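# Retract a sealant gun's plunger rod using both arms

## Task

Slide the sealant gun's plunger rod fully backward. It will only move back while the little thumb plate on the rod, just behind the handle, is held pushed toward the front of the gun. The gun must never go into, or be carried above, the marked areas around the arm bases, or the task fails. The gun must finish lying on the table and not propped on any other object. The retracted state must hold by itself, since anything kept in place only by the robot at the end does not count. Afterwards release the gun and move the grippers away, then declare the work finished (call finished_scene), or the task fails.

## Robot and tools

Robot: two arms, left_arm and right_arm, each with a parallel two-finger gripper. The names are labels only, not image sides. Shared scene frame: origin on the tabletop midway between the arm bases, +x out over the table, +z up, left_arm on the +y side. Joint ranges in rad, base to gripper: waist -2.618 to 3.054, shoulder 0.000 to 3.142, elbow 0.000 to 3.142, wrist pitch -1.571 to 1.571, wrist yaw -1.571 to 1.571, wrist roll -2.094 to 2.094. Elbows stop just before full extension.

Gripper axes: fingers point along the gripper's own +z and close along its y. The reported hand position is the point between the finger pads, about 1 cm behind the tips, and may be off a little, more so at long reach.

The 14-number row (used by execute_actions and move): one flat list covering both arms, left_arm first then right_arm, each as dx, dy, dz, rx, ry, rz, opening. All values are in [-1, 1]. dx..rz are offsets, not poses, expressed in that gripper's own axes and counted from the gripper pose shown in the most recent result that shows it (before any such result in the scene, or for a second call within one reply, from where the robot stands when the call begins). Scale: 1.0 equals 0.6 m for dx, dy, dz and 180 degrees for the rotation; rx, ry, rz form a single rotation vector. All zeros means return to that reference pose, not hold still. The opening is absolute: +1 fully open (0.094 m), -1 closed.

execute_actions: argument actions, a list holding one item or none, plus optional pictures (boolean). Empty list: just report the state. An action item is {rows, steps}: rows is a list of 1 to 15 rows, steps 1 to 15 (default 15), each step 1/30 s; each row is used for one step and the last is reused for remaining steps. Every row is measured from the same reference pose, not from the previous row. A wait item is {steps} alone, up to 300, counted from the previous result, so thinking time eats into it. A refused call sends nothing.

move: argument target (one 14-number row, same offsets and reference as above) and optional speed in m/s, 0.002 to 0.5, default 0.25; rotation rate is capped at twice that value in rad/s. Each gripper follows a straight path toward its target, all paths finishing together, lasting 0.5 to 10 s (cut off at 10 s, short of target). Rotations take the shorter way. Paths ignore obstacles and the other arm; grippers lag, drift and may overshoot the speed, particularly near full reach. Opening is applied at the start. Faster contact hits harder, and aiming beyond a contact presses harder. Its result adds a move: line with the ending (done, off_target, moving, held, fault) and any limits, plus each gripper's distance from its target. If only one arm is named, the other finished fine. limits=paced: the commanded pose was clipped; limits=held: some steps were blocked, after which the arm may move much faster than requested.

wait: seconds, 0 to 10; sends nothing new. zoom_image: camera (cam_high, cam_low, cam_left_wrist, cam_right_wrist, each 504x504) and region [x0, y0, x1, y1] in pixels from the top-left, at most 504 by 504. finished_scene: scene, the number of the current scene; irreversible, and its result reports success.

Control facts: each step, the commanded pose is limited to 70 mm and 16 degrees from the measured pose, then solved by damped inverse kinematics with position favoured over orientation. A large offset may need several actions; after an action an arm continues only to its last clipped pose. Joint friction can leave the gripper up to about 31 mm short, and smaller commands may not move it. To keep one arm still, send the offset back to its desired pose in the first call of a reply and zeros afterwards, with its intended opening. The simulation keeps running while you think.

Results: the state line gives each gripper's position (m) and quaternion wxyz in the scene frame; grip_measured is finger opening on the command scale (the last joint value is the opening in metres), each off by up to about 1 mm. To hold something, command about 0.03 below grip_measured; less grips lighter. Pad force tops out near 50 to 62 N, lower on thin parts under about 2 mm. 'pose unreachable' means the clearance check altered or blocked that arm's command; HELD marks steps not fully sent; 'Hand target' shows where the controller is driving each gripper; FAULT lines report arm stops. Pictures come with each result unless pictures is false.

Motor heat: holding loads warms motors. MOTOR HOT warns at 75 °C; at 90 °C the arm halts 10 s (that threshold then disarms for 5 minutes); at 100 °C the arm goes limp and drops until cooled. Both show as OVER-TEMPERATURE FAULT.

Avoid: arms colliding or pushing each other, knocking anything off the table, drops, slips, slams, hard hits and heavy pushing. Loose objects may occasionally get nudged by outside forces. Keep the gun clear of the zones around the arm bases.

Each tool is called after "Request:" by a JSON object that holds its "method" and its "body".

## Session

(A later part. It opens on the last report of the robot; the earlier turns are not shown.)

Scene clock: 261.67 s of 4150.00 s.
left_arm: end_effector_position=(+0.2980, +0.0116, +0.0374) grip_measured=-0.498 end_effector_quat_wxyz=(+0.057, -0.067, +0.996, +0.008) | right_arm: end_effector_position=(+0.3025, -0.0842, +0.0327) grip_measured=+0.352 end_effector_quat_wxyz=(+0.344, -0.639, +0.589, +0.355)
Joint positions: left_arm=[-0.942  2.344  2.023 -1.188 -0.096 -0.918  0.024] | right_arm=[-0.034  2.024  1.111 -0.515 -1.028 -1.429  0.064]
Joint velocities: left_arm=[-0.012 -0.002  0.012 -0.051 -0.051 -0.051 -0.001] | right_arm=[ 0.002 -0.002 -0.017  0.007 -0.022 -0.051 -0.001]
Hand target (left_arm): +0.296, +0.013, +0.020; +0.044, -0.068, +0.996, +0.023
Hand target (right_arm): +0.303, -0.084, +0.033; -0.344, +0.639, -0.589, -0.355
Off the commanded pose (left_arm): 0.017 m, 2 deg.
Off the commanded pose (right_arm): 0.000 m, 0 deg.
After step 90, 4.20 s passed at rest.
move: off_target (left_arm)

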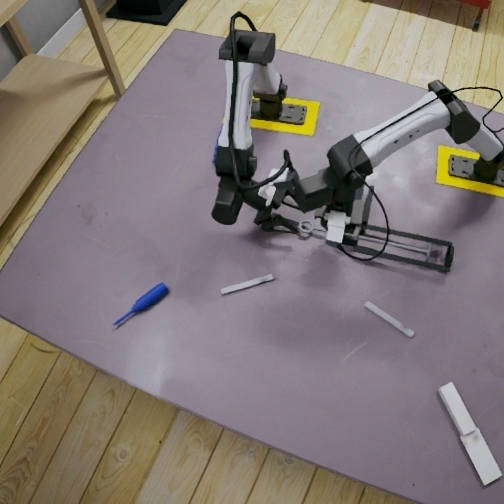

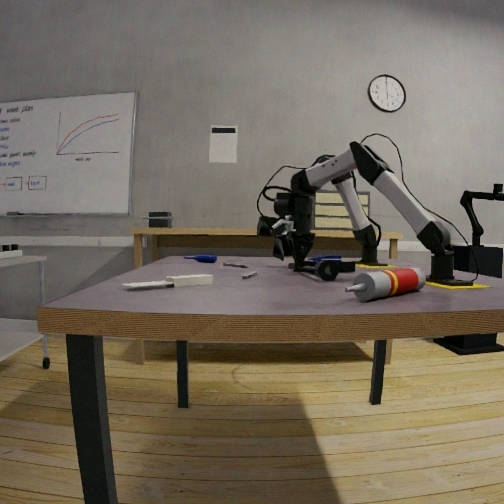

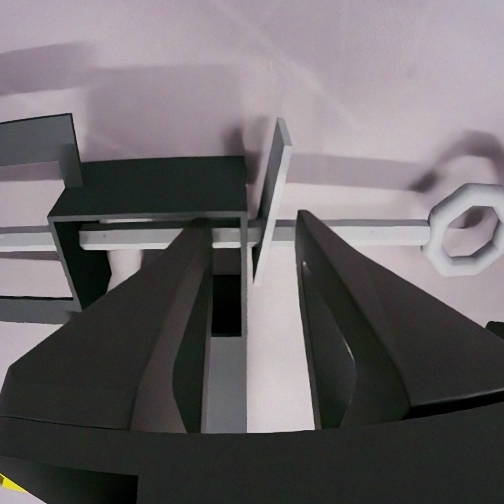

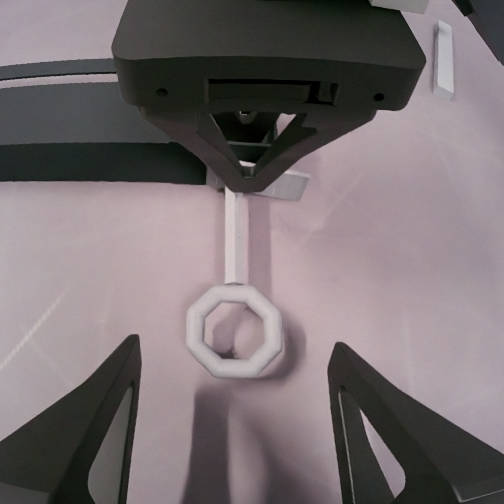

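Seems to be in contact. Test the pinch.

Request:
{"method": "move", "body": {"target": [0,0,0,0,0,0,-0.86,0.0,0.0,0.0,0,0,0,0.35]}}

Request:
{"method": "zoom_image", "body": {"camera": "cam_right_wrist", "region": [160, 80, 340, 230]}}

Scene clock: 266.07 s of 4150.00 s.
left_arm: end_effector_position=(+0.2979, +0.0122, +0.0374) grip_measured=-0.854 end_effector_quat_wxyz=(+0.057, -0.065, +0.996, +0.010) | right_arm: end_effector_position=(+0.3025, -0.0842, +0.0327) grip_measured=+0.352 end_effector_quat_wxyz=(+0.344, -0.639, +0.589, +0.355)
Joint positions: left_arm=[-0.942  2.344  2.023 -1.19  -0.099 -0.915  0.007] | right_arm=[-0.034  2.024  1.111 -0.515 -1.028 -1.429  0.064]
Joint velocities: left_arm=[ 0.012  0.012 -0.027 -0.022 -0.007 -0.037  0.   ] | right_arm=[-0.007  0.002  0.002  0.007 -0.007 -0.066  0.001]
Hand target (left_arm): +0.298, +0.012, +0.037; +0.057, -0.067, +0.996, +0.008
Hand target (right_arm): +0.303, -0.084, +0.033; -0.344, +0.639, -0.589, -0.355
Off the commanded pose (left_arm): 0.001 m, 0 deg.
Off the commanded pose (right_arm): 0.000 m, 0 deg.
After step 90, 0.70 s passed at rest.
move: done

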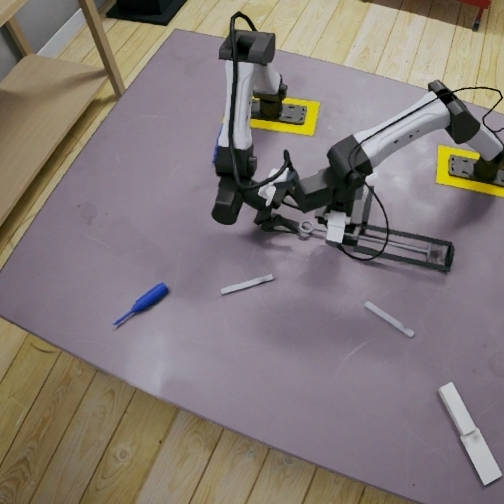

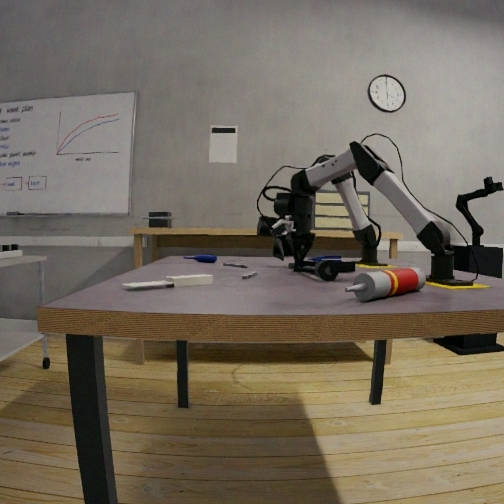

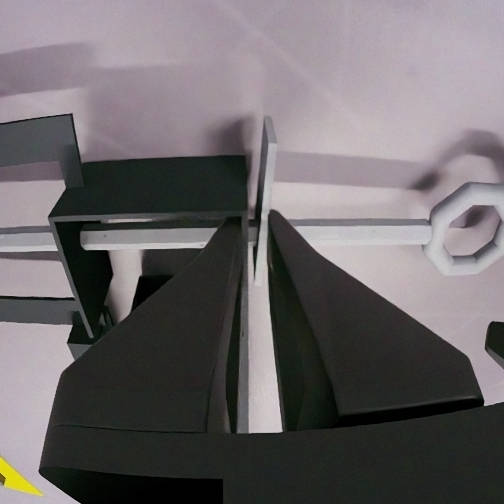

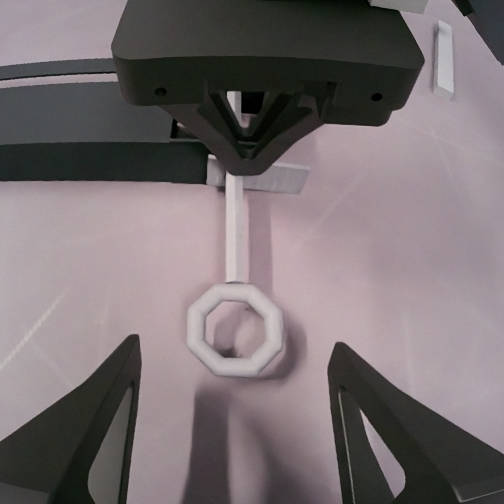

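Region (160, 80, 340, 230) of cam_right_wrist's 504x504 image, scaled by 2.800, with more detail than that image has.

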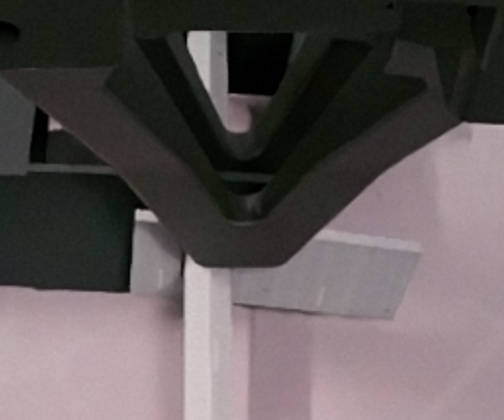

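Request:
{"method": "move", "body": {"target": [0,0,0,0,0,0,-0.92,0.008,0.004,0.035,0,0,0,0.25], "speed": 0.04}}

Request:
{"method": "zoom_image", "body": {"camera": "cam_high", "region": [220, 130, 380, 260]}}

Scene clock: 270.87 s of 4150.00 s.
left_arm: end_effector_position=(+0.2978, +0.0130, +0.0374) grip_measured=-0.905 end_effector_quat_wxyz=(+0.057, -0.065, +0.996, +0.012) | right_arm: end_effector_position=(+0.3066, -0.0708, +0.0303) grip_measured=+0.252 end_effector_quat_wxyz=(-0.357, +0.641, -0.584, -0.349)
Joint positions: left_arm=[-0.942  2.344  2.023 -1.192 -0.102 -0.914  0.004] | right_arm=[ 0.001  2.024  1.084 -0.39  -1.027 -1.349  0.059]
Joint velocities: left_arm=[ 0.007  0.002 -0.002 -0.066 -0.037  0.007 -0.002] | right_arm=[-0.007 -0.002 -0.027  0.022 -0.022 -0.022  0.   ]
Hand target (left_arm): +0.298, +0.012, +0.037; +0.057, -0.065, +0.996, +0.010
Hand target (right_arm): +0.299, -0.069, +0.018; -0.344, +0.639, -0.589, -0.355
Off the commanded pose (left_arm): 0.001 m, 0 deg.
Off the commanded pose (right_arm): 0.015 m, 2 deg.
After step 90, 0.83 s passed at rest.
move: off_target (right_arm)

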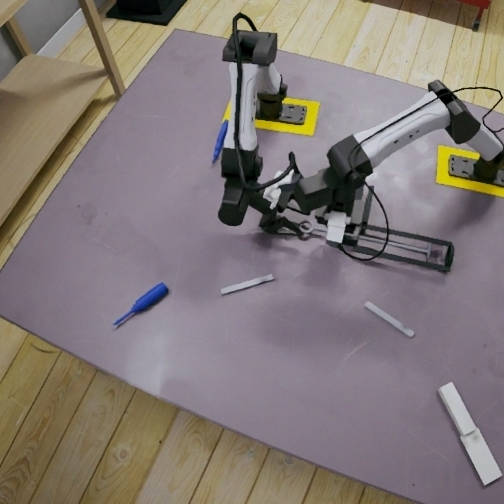

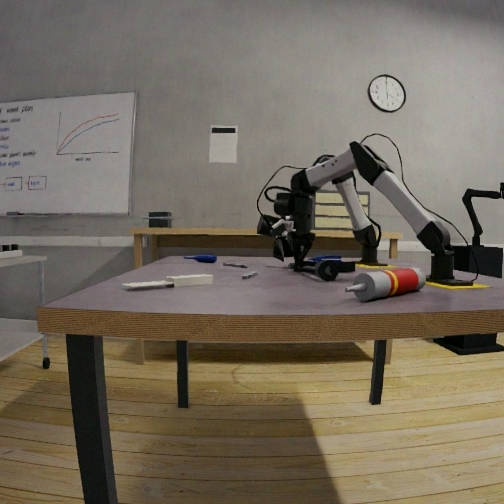

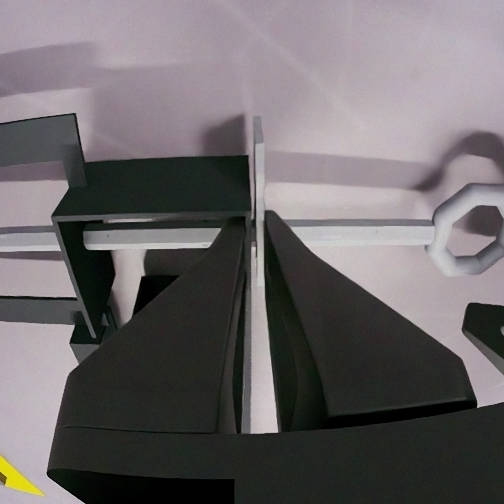

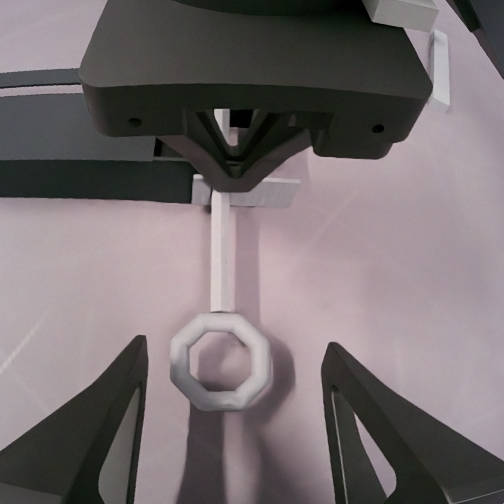

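Region (220, 130, 380, 260) of cam_high's 504x504 image, scaled by 3.150, with more detail than that image has; it fills the top 410 rows of this view, and the rest is white.

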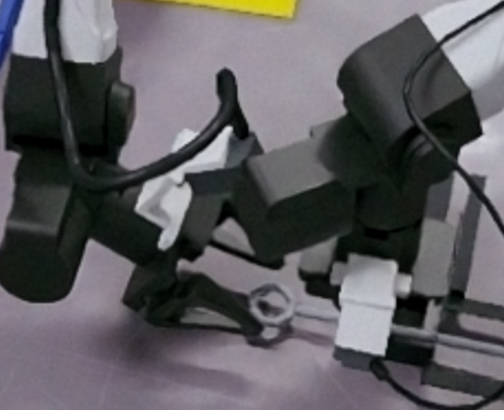

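Request:
{"method": "move", "body": {"target": [0,0,0,0,0,0,-0.935,0.02,0.012,0.0125,-0.011,-0.0015,0.0193,0.25], "speed": 0.04}}

Scene clock: 286.20 s of 4150.00 s.
left_arm: end_effector_position=(+0.2978, +0.0130, +0.0374) grip_measured=-0.912 end_effector_quat_wxyz=(+0.057, -0.065, +0.996, +0.012) | right_arm: end_effector_position=(+0.3024, -0.0711, +0.0198) grip_measured=+0.252 end_effector_quat_wxyz=(+0.344, -0.634, +0.591, +0.361)
Joint positions: left_arm=[-0.942  2.344  2.023 -1.192 -0.102 -0.914  0.004] | right_arm=[ 0.001  2.055  1.084 -0.398 -1.032 -1.347  0.059]
Joint velocities: left_arm=[-0.012  0.012 -0.002  0.007 -0.066 -0.022 -0.   ] | right_arm=[-0.012 -0.007 -0.017 -0.037 -0.037 -0.022 -0.   ]
Hand target (left_arm): +0.298, +0.013, +0.037; +0.057, -0.065, +0.996, +0.012
Hand target (right_arm): +0.300, -0.071, +0.016; -0.336, +0.628, -0.596, -0.371
Off the commanded pose (left_arm): 0.000 m, 0 deg.
Off the commanded pose (right_arm): 0.005 m, 2 deg.
After step 90, 11.20 s passed at rest.
move: done

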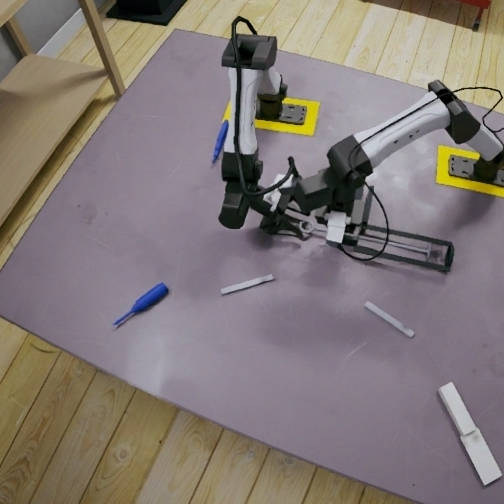

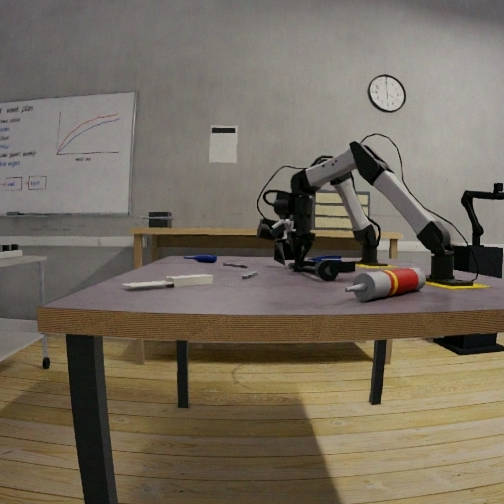

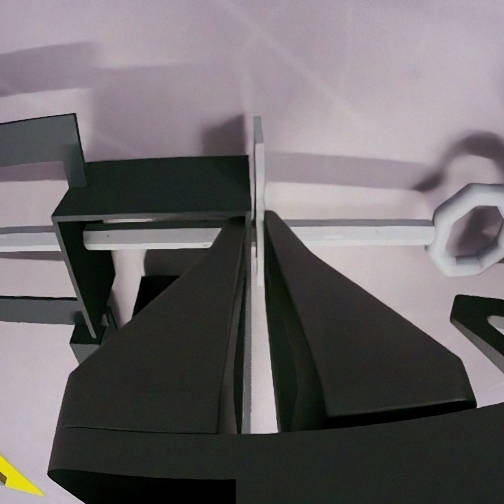

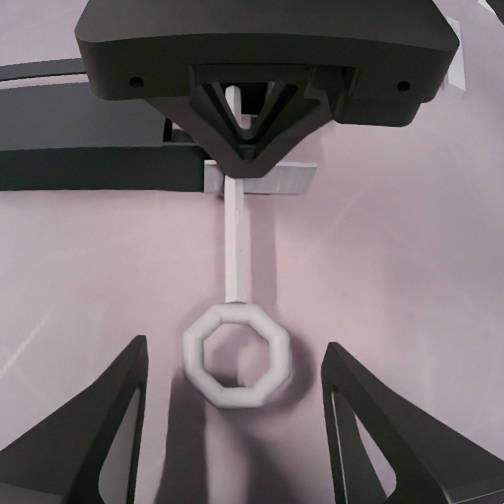

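Request:
{"method": "move", "body": {"target": [0,0,0,0,0,0,-0.94,0,0,0,0,0,0,-0.3]}}

Request:
{"method": "zoom_image", "body": {"camera": "cam_high", "region": [250, 190, 350, 260]}}

Scene clock: 291.80 s of 4150.00 s.
left_arm: end_effector_position=(+0.2978, +0.0130, +0.0374) grip_measured=-0.913 end_effector_quat_wxyz=(+0.057, -0.065, +0.996, +0.012) | right_arm: end_effector_position=(+0.3024, -0.0698, +0.0221) grip_measured=-0.297 end_effector_quat_wxyz=(+0.349, -0.632, +0.587, +0.366)
Joint positions: left_arm=[-0.942  2.344  2.023 -1.192 -0.101 -0.914  0.004] | right_arm=[ 0.001  2.055  1.084 -0.394 -1.048 -1.347  0.033]
Joint velocities: left_arm=[-0.002  0.012  0.012 -0.007 -0.022  0.007  0.001] | right_arm=[-0.012 -0.032 -0.007  0.022 -0.051  0.022  0.001]
Hand target (left_arm): +0.298, +0.013, +0.037; +0.057, -0.065, +0.996, +0.012
Hand target (right_arm): +0.302, -0.071, +0.020; -0.344, +0.634, -0.591, -0.361
Off the commanded pose (left_arm): 0.000 m, 0 deg.
Off the commanded pose (right_arm): 0.003 m, 1 deg.
After step 90, 1.90 s passed at rest.
move: done

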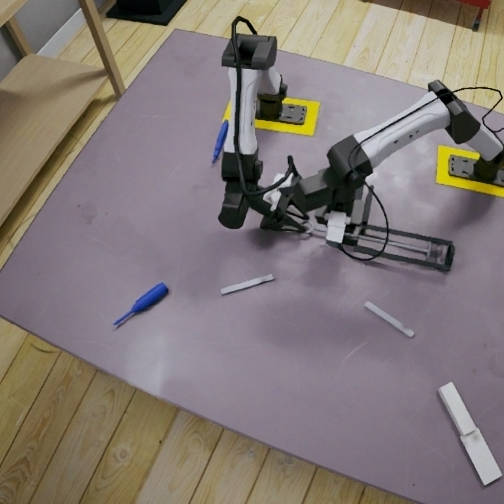

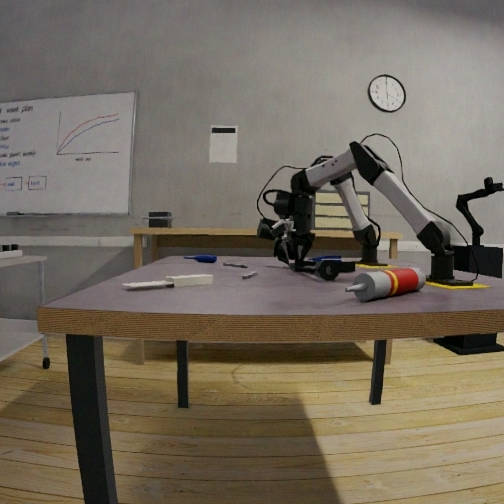

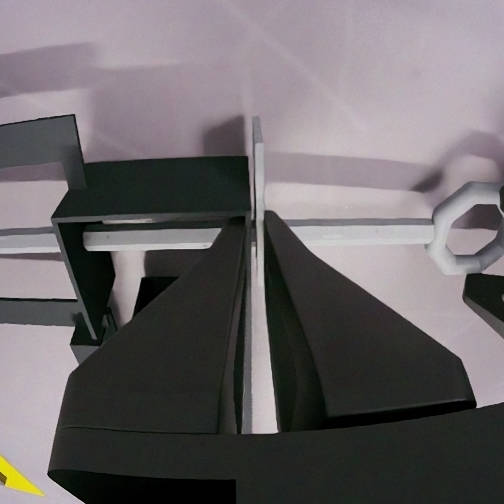

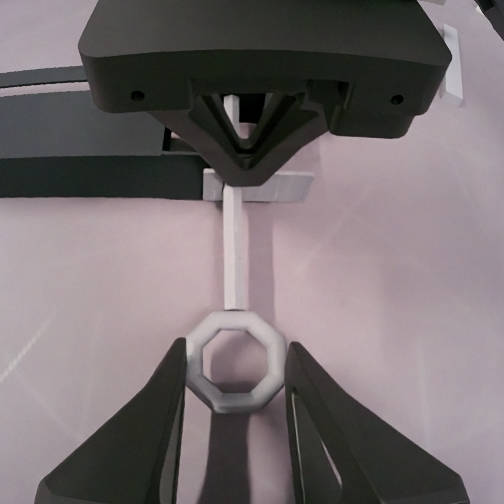

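Region (250, 190, 350, 260) of cam_high's 504x504 image, scaled by 5.040, with more detail than that image has; it fills the top 353 rows of this view, and the rest is white.

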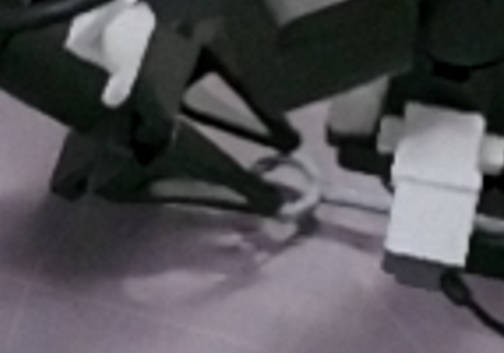

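Request:
{"method": "execute_actions", "body": {"actions": [{"rows":[[0,0,0,0,0,0,-0.94,0,0,0,0,0,0,0.2]],"steps":10}], "pictures": false}}

Request:
{"method": "move", "body": {"target": [0,0,0,0,0,0,-0.94,0.018,0.002,0.026,-0.003,0.005,0.005,0.2], "speed": 0.04}}

Request:
{"method": "zoom_image", "body": {"camera": "cam_high", "region": [250, 190, 350, 260]}}

Scene clock: 306.90 s of 4150.00 s.
left_arm: end_effector_position=(+0.2977, +0.0130, +0.0374) grip_measured=-0.913 end_effector_quat_wxyz=(+0.057, -0.065, +0.996, +0.012) | right_arm: end_effector_position=(+0.3023, -0.0697, +0.0222) grip_measured=+0.198 end_effector_quat_wxyz=(+0.349, -0.632, +0.587, +0.366)
Joint positions: left_arm=[-0.942  2.344  2.023 -1.193 -0.101 -0.914  0.004] | right_arm=[ 0.001  2.055  1.084 -0.394 -1.048 -1.347  0.056]
Joint velocities: left_arm=[ 0.012 -0.007  0.022  0.022 -0.051 -0.037 -0.   ] | right_arm=[-0.022  0.012  0.012 -0.022 -0.007 -0.022 -0.001]
Hand target (left_arm): +0.298, +0.013, +0.037; +0.057, -0.065, +0.996, +0.012
Hand target (right_arm): +0.302, -0.070, +0.022; -0.349, +0.632, -0.587, -0.366
Off the commanded pose (left_arm): 0.000 m, 0 deg.
Off the commanded pose (right_arm): 0.000 m, 0 deg.
Steps of this call (steps 1 to 90: nothing new was sent; then 11.77 s passed at rest; steps 91 to 100: all 10 steps of this action). Readings (end_effector_position):
91: left_arm (+0.2977, +0.0130, +0.0374) | right_arm (+0.3023, -0.0697, +0.0222)
92: left_arm (+0.2977, +0.0130, +0.0374) | right_arm (+0.3023, -0.0697, +0.0222)
94: left_arm (+0.2977, +0.0130, +0.0374) | right_arm (+0.3023, -0.0697, +0.0222)
98: left_arm (+0.2977, +0.0130, +0.0374) | right_arm (+0.3023, -0.0697, +0.0222)
100: the state above

Scene clock: 307.93 s of 4150.00 s.
left_arm: end_effector_position=(+0.2977, +0.0130, +0.0374) grip_measured=-0.913 end_effector_quat_wxyz=(+0.057, -0.065, +0.996, +0.012) | right_arm: end_effector_position=(+0.3052, -0.0638, +0.0133) grip_measured=+0.198 end_effector_quat_wxyz=(+0.346, -0.632, +0.591, +0.364)
Joint positions: left_arm=[-0.942  2.344  2.023 -1.193 -0.101 -0.914  0.004] | right_arm=[ 0.019  2.082  1.084 -0.339 -1.036 -1.308  0.056]
Joint velocities: left_arm=[-0.012  0.027  0.012 -0.007 -0.022 -0.022  0.001] | right_arm=[-0.012  0.017  0.002 -0.007  0.051  0.007  0.   ]
Hand target (left_arm): +0.298, +0.013, +0.037; +0.057, -0.065, +0.996, +0.012
Hand target (right_arm): +0.301, -0.061, +0.005; -0.338, +0.632, -0.593, -0.366
Off the commanded pose (left_arm): 0.000 m, 0 deg.
Off the commanded pose (right_arm): 0.010 m, 1 deg.
move: done

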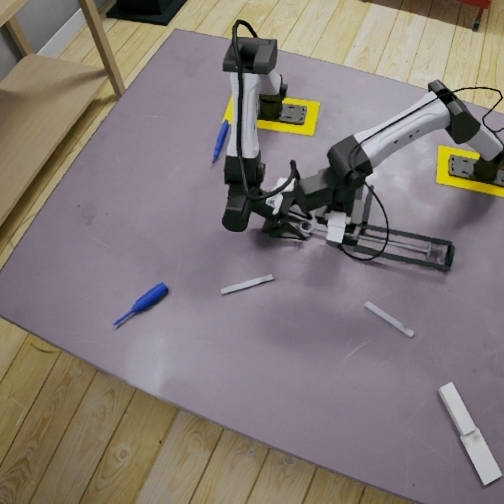

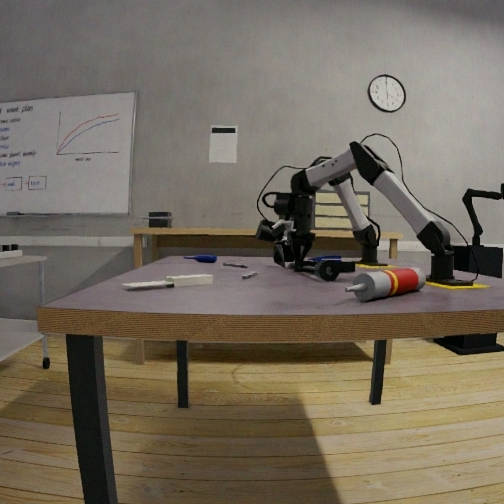

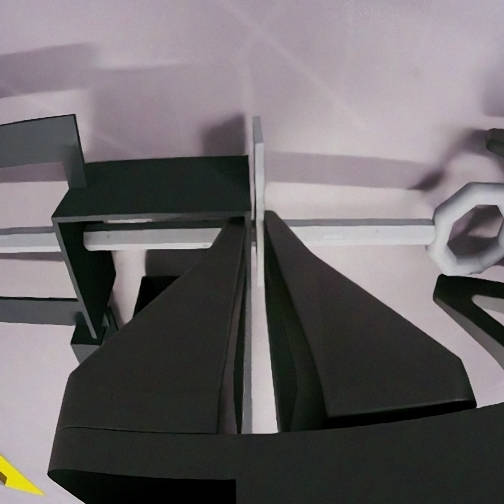

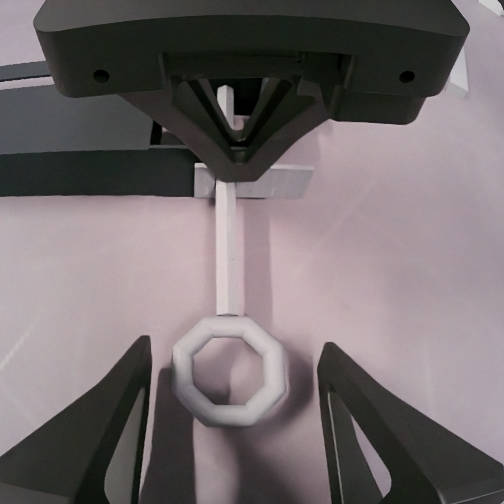

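Region (250, 190, 350, 260) of cam_high's 504x504 image, scaled by 5.040, with more detail than that image has; it fills the top 353 rows of this view, and the rest is white.

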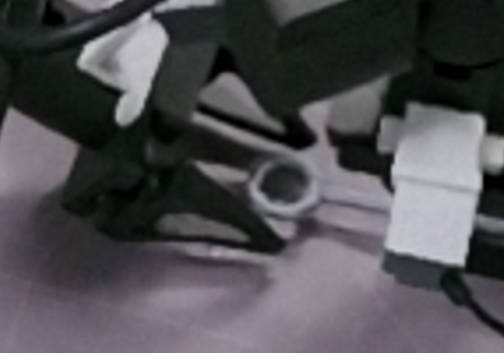

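Close, with a slight −x correction.

Request:
{"method": "move", "body": {"target": [0,0,0,0,0,0,-0.94,0.002,0.005,0.001,-0.003,0,0.005,-0.27]}}

Scene clock: 316.13 s of 4150.00 s.
left_arm: end_effector_position=(+0.2985, +0.0131, +0.0375) grip_measured=-0.913 end_effector_quat_wxyz=(+0.059, -0.065, +0.996, +0.012) | right_arm: end_effector_position=(+0.3039, -0.0639, +0.0133) grip_measured=-0.253 end_effector_quat_wxyz=(+0.344, -0.631, +0.591, +0.366)
Joint positions: left_arm=[-0.941  2.344  2.023 -1.19  -0.104 -0.914  0.004] | right_arm=[ 0.019  2.082  1.084 -0.347 -1.038 -1.31   0.035]
Joint velocities: left_arm=[-0.002 -0.002 -0.002  0.007  0.007  0.037 -0.   ] | right_arm=[-0.007 -0.032 -0.002  0.066  0.037  0.007 -0.   ]
Hand target (left_arm): +0.298, +0.013, +0.037; +0.057, -0.065, +0.996, +0.012
Hand target (right_arm): +0.302, -0.064, +0.012; -0.340, +0.628, -0.594, -0.370
Off the commanded pose (left_arm): 0.001 m, 0 deg.
Off the commanded pose (right_arm): 0.002 m, 1 deg.
After step 90, 4.50 s passed at rest.
move: done

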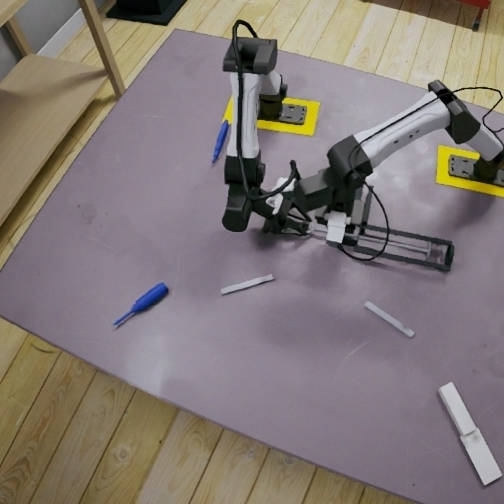

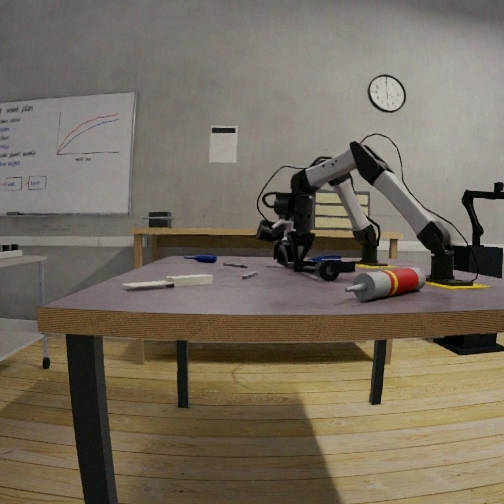

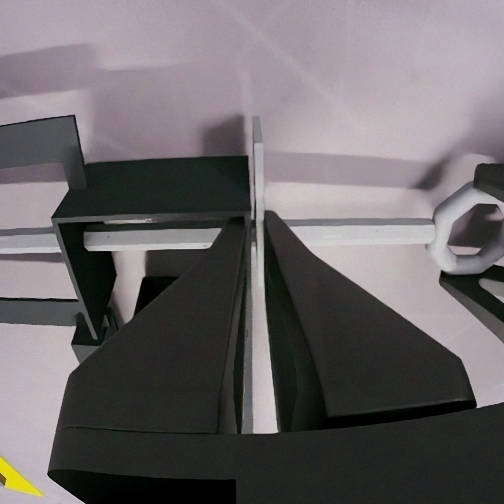

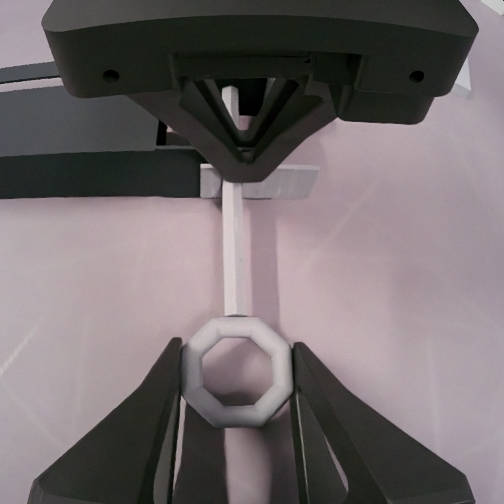

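Request:
{"method": "move", "body": {"target": [0,0,0,0,0,0,-0.945,0.066,-0.0065,-0.116,0,0,0,-0.29], "speed": 0.05}}

Scene clock: 329.50 s of 4150.00 s.
left_arm: end_effector_position=(+0.3013, -0.0384, +0.0420) grip_measured=-0.915 end_effector_quat_wxyz=(+0.072, -0.050, +0.993, -0.081) | right_arm: end_effector_position=(+0.3043, -0.1207, +0.0170) grip_measured=-0.258 end_effector_quat_wxyz=(-0.353, +0.636, -0.569, -0.383)
Joint positions: left_arm=[-0.976  2.344  2.023 -1.032 -0.005 -0.92   0.004] | right_arm=[-0.155  2.161  1.212 -0.765 -1.092 -1.747  0.035]
Joint velocities: left_arm=[ 0.017 -0.007 -0.002  0.022 -0.007 -0.037 -0.001] | right_arm=[-0.012  0.022  0.032 -0.11  -0.051 -0.066  0.   ]
Hand target (left_arm): +0.299, +0.009, +0.039; +0.061, -0.062, +0.996, +0.005
Hand target (right_arm): +0.312, -0.143, +0.013; -0.343, +0.631, -0.591, -0.368
Off the commanded pose (left_arm): 0.052 m, 11 deg.
Off the commanded pose (right_arm): 0.025 m, 3 deg.
After step 90, 8.47 s passed at rest.
move: off_target (left_arm, right_arm)

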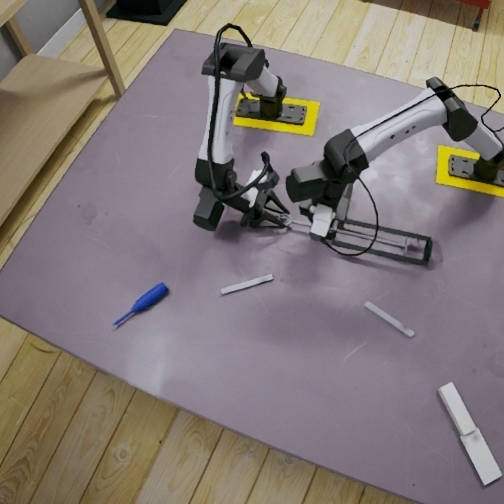

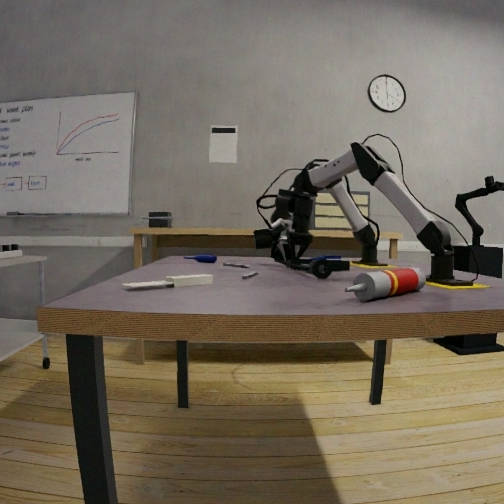

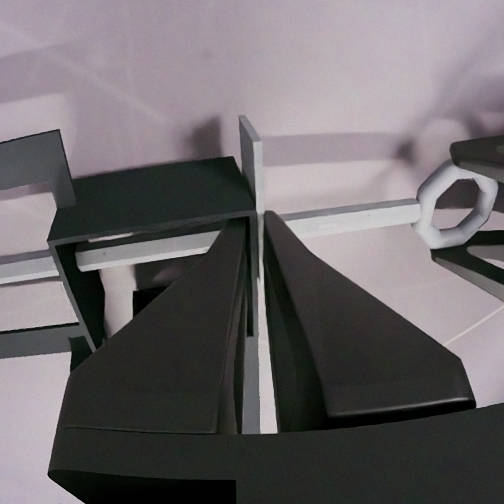

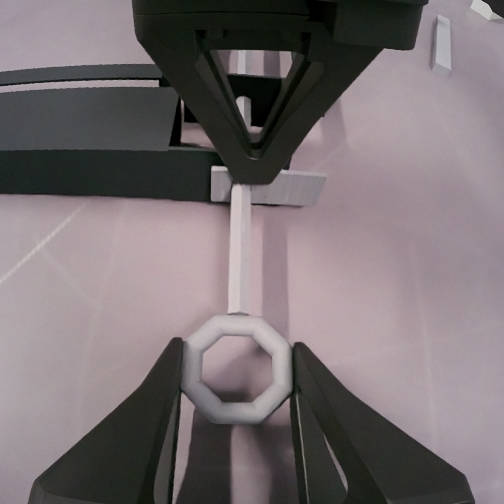

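Request:
{"method": "move", "body": {"target": [-0.004,0.086,-0.0065,-0.060,0.0046,-0.0057,-0.945,-0.038,-0.010,0.088,0.009,0.014,0.009,-0.29], "speed": 0.05}}

Request:
{"method": "zoom_image", "body": {"camera": "cam_right_wrist", "region": [160, 80, 340, 230]}}

Scene clock: 387.40 s of 4150.00 s.
left_arm: end_effector_position=(+0.3026, +0.0083, +0.0380) grip_measured=-0.915 end_effector_quat_wxyz=(+0.067, -0.057, +0.996, +0.003) | right_arm: end_effector_position=(+0.3056, -0.0697, +0.0131) grip_measured=-0.258 end_effector_quat_wxyz=(+0.344, -0.628, +0.590, +0.373)
Joint positions: left_arm=[-0.943  2.344  2.023 -1.165 -0.105 -0.898  0.004] | right_arm=[-0.002  2.097  1.103 -0.39  -1.055 -1.348  0.035]
Joint velocities: left_arm=[ 0.007 -0.007 -0.017 -0.022  0.037  0.051 -0.001] | right_arm=[ 0.002 -0.002 -0.007  0.007 -0.022  0.007 -0.   ]
Hand target (left_arm): +0.299, +0.013, +0.037; +0.059, -0.063, +0.996, +0.012
Hand target (right_arm): +0.305, -0.063, +0.014; -0.345, +0.631, -0.591, -0.366
Off the commanded pose (left_arm): 0.006 m, 2 deg.
Off the commanded pose (right_arm): 0.007 m, 1 deg.
After step 90, 52.70 s passed at rest.
move: done

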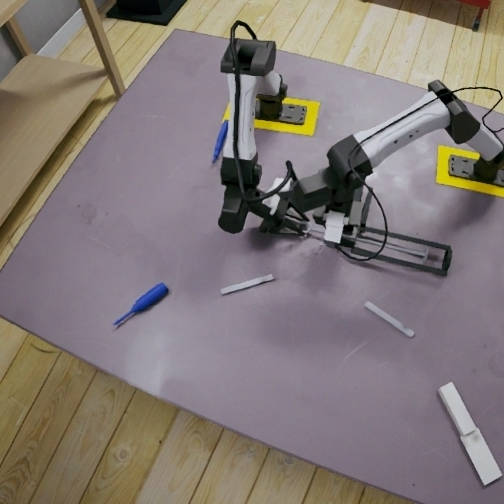

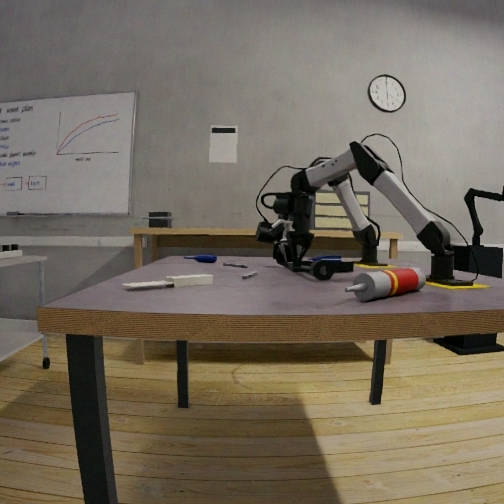

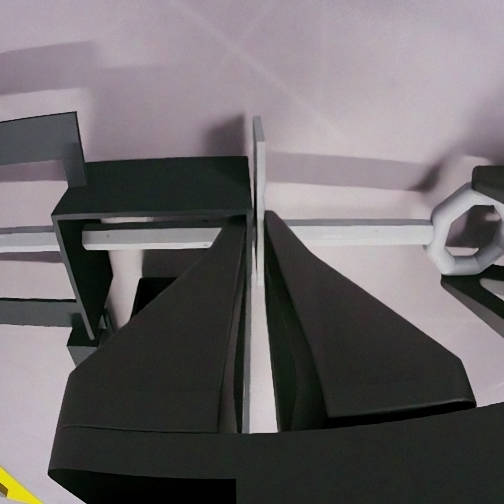

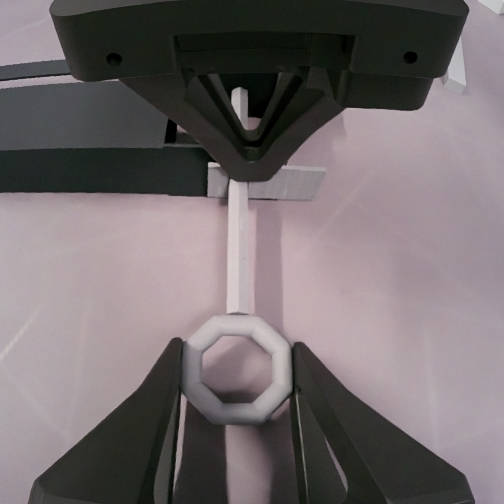

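Region (160, 80, 340, 230) of cam_right_wrist's 504x504 image, scaled by 2.800, with more detail than that image has.

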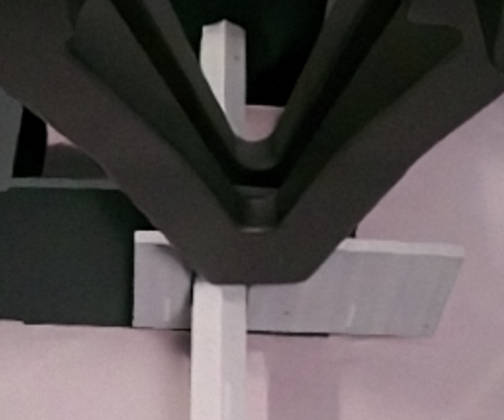

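Request:
{"method": "move", "body": {"target": [-0.002,0.09,0.0,-0.063,0.005,-0.006,-0.945,0.05,-0.003,-0.087,0,0,0,-0.29], "speed": 0.04}}

Scene clock: 397.60 s of 4150.00 s.
left_arm: end_effector_position=(+0.3008, -0.0004, +0.0381) grip_measured=-0.915 end_effector_quat_wxyz=(+0.065, -0.051, +0.996, -0.012) | right_arm: end_effector_position=(+0.3055, -0.1150, +0.0122) grip_measured=-0.258 end_effector_quat_wxyz=(+0.347, -0.632, +0.579, +0.381)
Joint positions: left_arm=[-0.95   2.344  2.023 -1.145 -0.083 -0.894  0.004] | right_arm=[-0.135  2.156  1.193 -0.698 -1.081 -1.67   0.035]
Joint velocities: left_arm=[ 0.002  0.017  0.007 -0.037  0.051 -0.037  0.   ] | right_arm=[-0.012 -0.012  0.002 -0.037  0.037 -0.081 -0.   ]
Hand target (left_arm): +0.298, +0.056, +0.040; +0.056, -0.066, +0.992, +0.091
Hand target (right_arm): +0.311, -0.129, +0.012; -0.344, +0.628, -0.590, -0.374
Off the commanded pose (left_arm): 0.062 m, 13 deg.
Off the commanded pose (right_arm): 0.016 m, 2 deg.
After step 90, 4.43 s passed at rest.
move: off_target (left_arm, right_arm)

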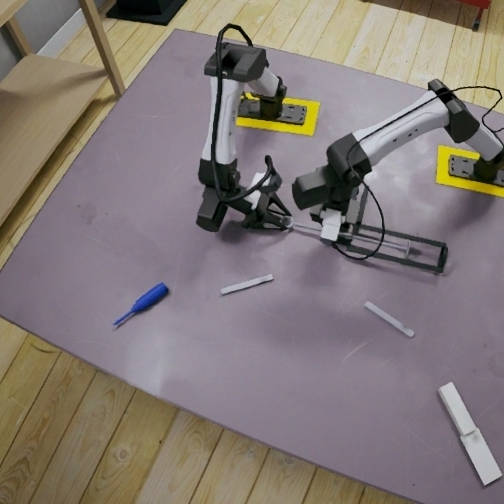

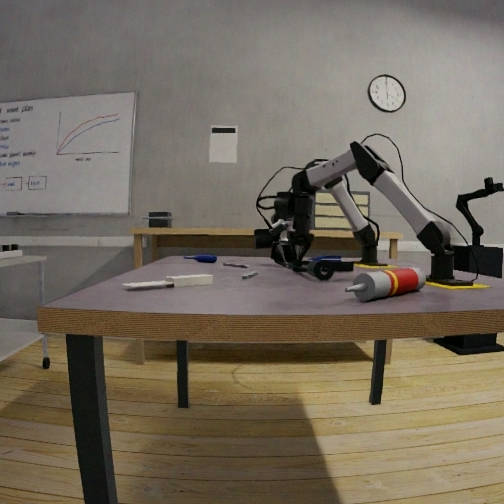

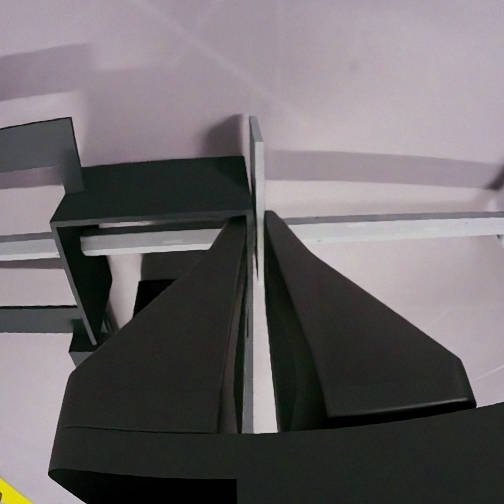

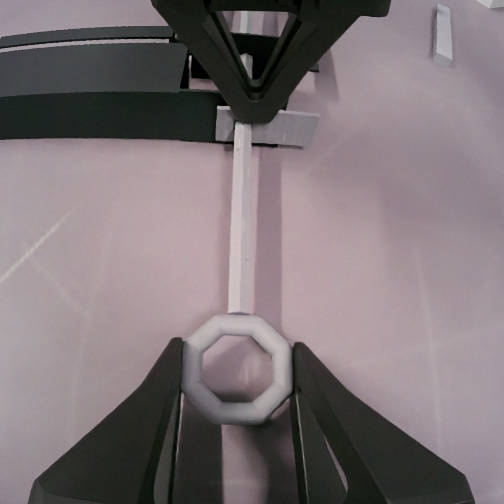

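Request:
{"method": "execute_actions", "body": {"actions": [{"rows":[[0,0.102,0,-0.072,0.005,-0.006,-0.945,0.014,-0.008,-0.026,0,0.010,0,-0.29],[0,0.102,0,-0.072,0.005,-0.006,-0.945,0.016,-0.008,-0.030,0,0.012,0,-0.29],[0,0.102,0,-0.072,0.005,-0.006,-0.945,0.018,-0.008,-0.034,0,0.014,0,-0.29],[0,0.102,0,-0.072,0.005,-0.006,-0.945,0.020,-0.009,-0.038,0,0.016,0,-0.29],[0,0.102,0,-0.072,0.005,-0.006,-0.945,0.022,-0.009,-0.042,0,0.018,0,-0.29],[0,0.102,0,-0.072,0.005,-0.006,-0.945,0.024,-0.009,-0.046,0,0.020,0,-0.29],[0,0.102,0,-0.072,0.005,-0.006,-0.945,0.026,-0.010,-0.050,0,0.022,0,-0.29],[0,0.102,0,-0.072,0.005,-0.006,-0.945,0.028,-0.010,-0.054,0,0.024,0,-0.29],[0,0.102,0,-0.072,0.005,-0.006,-0.945,0.030,-0.010,-0.058,0,0.026,0,-0.29],[0,0.102,0,-0.072,0.005,-0.006,-0.945,0.032,-0.011,-0.062,0,0.028,0,-0.29],[0,0.102,0,-0.072,0.005,-0.006,-0.945,0.034,-0.011,-0.066,0,0.030,0,-0.29],[0,0.102,0,-0.072,0.005,-0.006,-0.945,0.036,-0.011,-0.070,0,0.032,0,-0.29],[0,0.102,0,-0.072,0.005,-0.006,-0.945,0.038,-0.012,-0.074,0,0.034,0,-0.29],[0,0.102,0,-0.072,0.005,-0.006,-0.945,0.040,-0.012,-0.078,0,0.036,0,-0.29],[0,0.102,0,-0.072,0.005,-0.006,-0.945,0.042,-0.012,-0.082,0,0.038,0,-0.29]]}], "pictures": false}}

Request:
{"method": "wait", "body": {"seconds": 0.3}}

Scene clock: 423.07 s of 4150.00 s.
left_arm: end_effector_position=(+0.3016, +0.0001, +0.0390) grip_measured=-0.915 end_effector_quat_wxyz=(+0.068, -0.051, +0.996, -0.011) | right_arm: end_effector_position=(+0.3102, -0.1441, +0.0132) grip_measured=-0.258 end_effector_quat_wxyz=(-0.328, +0.646, -0.586, -0.362)
Joint positions: left_arm=[-0.95   2.342  2.023 -1.145 -0.088 -0.894  0.004] | right_arm=[-0.203  2.172  1.267 -0.864 -1.009 -1.804  0.035]
Joint velocities: left_arm=[ 0.002 -0.022 -0.007 -0.007  0.007  0.051 -0.001] | right_arm=[-0.154  0.007  0.164 -0.359  0.154 -0.212 -0.   ]
Hand target (left_arm): +0.295, +0.055, +0.039; +0.053, -0.061, +0.993, +0.092
Hand target (right_arm): +0.316, -0.168, +0.013; -0.314, +0.651, -0.601, -0.341
Off the commanded pose (left_arm): 0.061 m, 13 deg.
Off the commanded pose (right_arm): 0.026 m, 3 deg.
Steps of this call (steps 1 to 90: nothing new was sent; then 21.97 s passed at rest; steps 91 to 105: all 15 steps of this action). Readings (end_effector_position):
91: left_arm (+0.3008, -0.0003, +0.0380) | right_arm (+0.3056, -0.1151, +0.0125)
92: left_arm (+0.3008, -0.0003, +0.0380) | right_arm (+0.3060, -0.1155, +0.0127)
94: left_arm (+0.3010, -0.0001, +0.0381) | right_arm (+0.3068, -0.1180, +0.0128)
98: left_arm (+0.3012, +0.0001, +0.0381) | right_arm (+0.3079, -0.1273, +0.0127)
105: the state above

Scene clock: 423.37 s of 4150.00 s.
left_arm: end_effector_position=(+0.3020, +0.0002, +0.0399) grip_measured=-0.915 end_effector_quat_wxyz=(+0.069, -0.052, +0.996, -0.011) | right_arm: end_effector_position=(+0.3110, -0.1507, +0.0143) grip_measured=-0.258 end_effector_quat_wxyz=(-0.326, +0.650, -0.586, -0.357)
Joint positions: left_arm=[-0.95   2.34   2.023 -1.145 -0.09  -0.894  0.004] | right_arm=[-0.218  2.172  1.281 -0.895 -0.993 -1.833  0.035]
Joint velocities: left_arm=[-0.012  0.007 -0.022 -0.037 -0.007 -0.007 -0.   ] | right_arm=[-0.002  0.007 -0.002 -0.037 -0.007 -0.022  0.   ]
Hand target (left_arm): +0.295, +0.055, +0.039; +0.053, -0.061, +0.993, +0.092
Hand target (right_arm): +0.316, -0.168, +0.013; -0.314, +0.651, -0.601, -0.341
Off the commanded pose (left_arm): 0.061 m, 13 deg.
Off the commanded pose (right_arm): 0.020 m, 3 deg.
Steps of this call (steps 1 to 9: nothing new was sent). Readings (end_effector_position):
1: left_arm (+0.3018, +0.0002, +0.0394) | right_arm (+0.3106, -0.1462, +0.0136)
2: left_arm (+0.3019, +0.0002, +0.0396) | right_arm (+0.3109, -0.1480, +0.0139)
4: left_arm (+0.3020, +0.0003, +0.0398) | right_arm (+0.3111, -0.1501, +0.0141)
8: left_arm (+0.3020, +0.0002, +0.0399) | right_arm (+0.3111, -0.1507, +0.0142)
9: the state above

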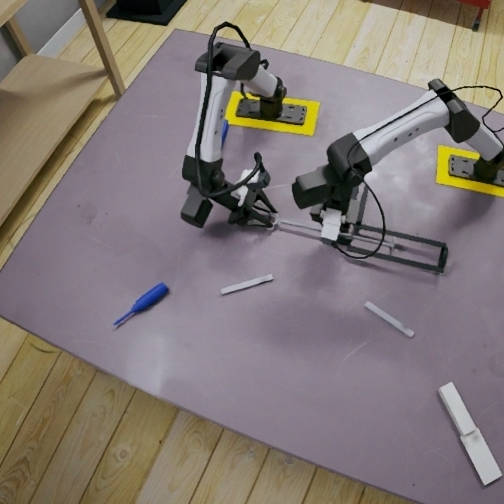

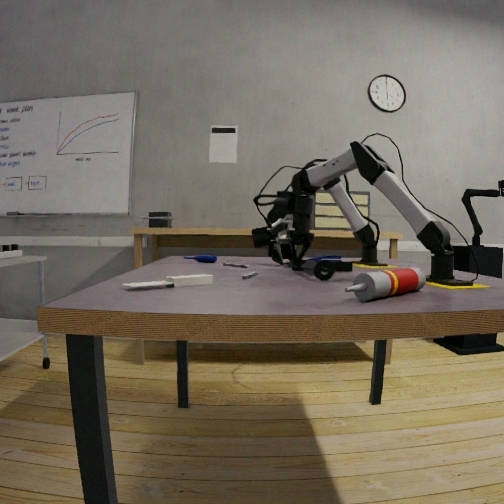

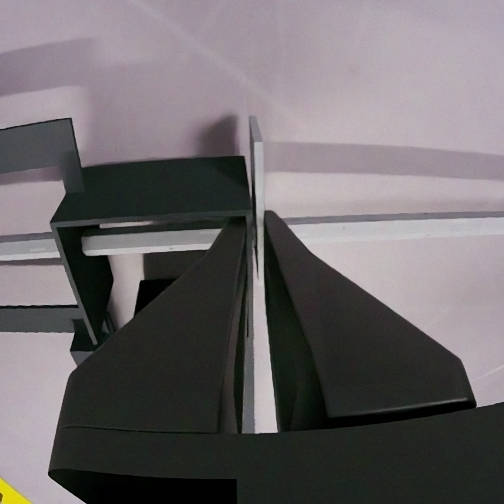

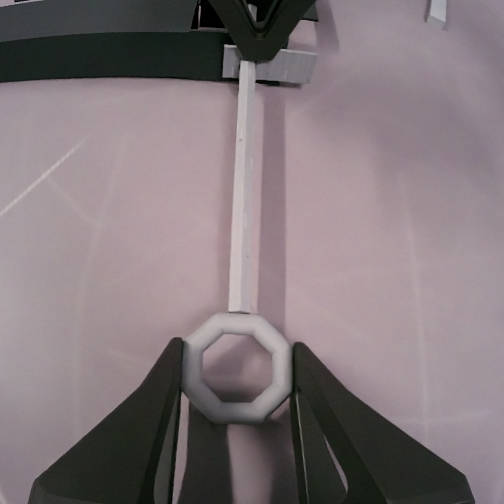

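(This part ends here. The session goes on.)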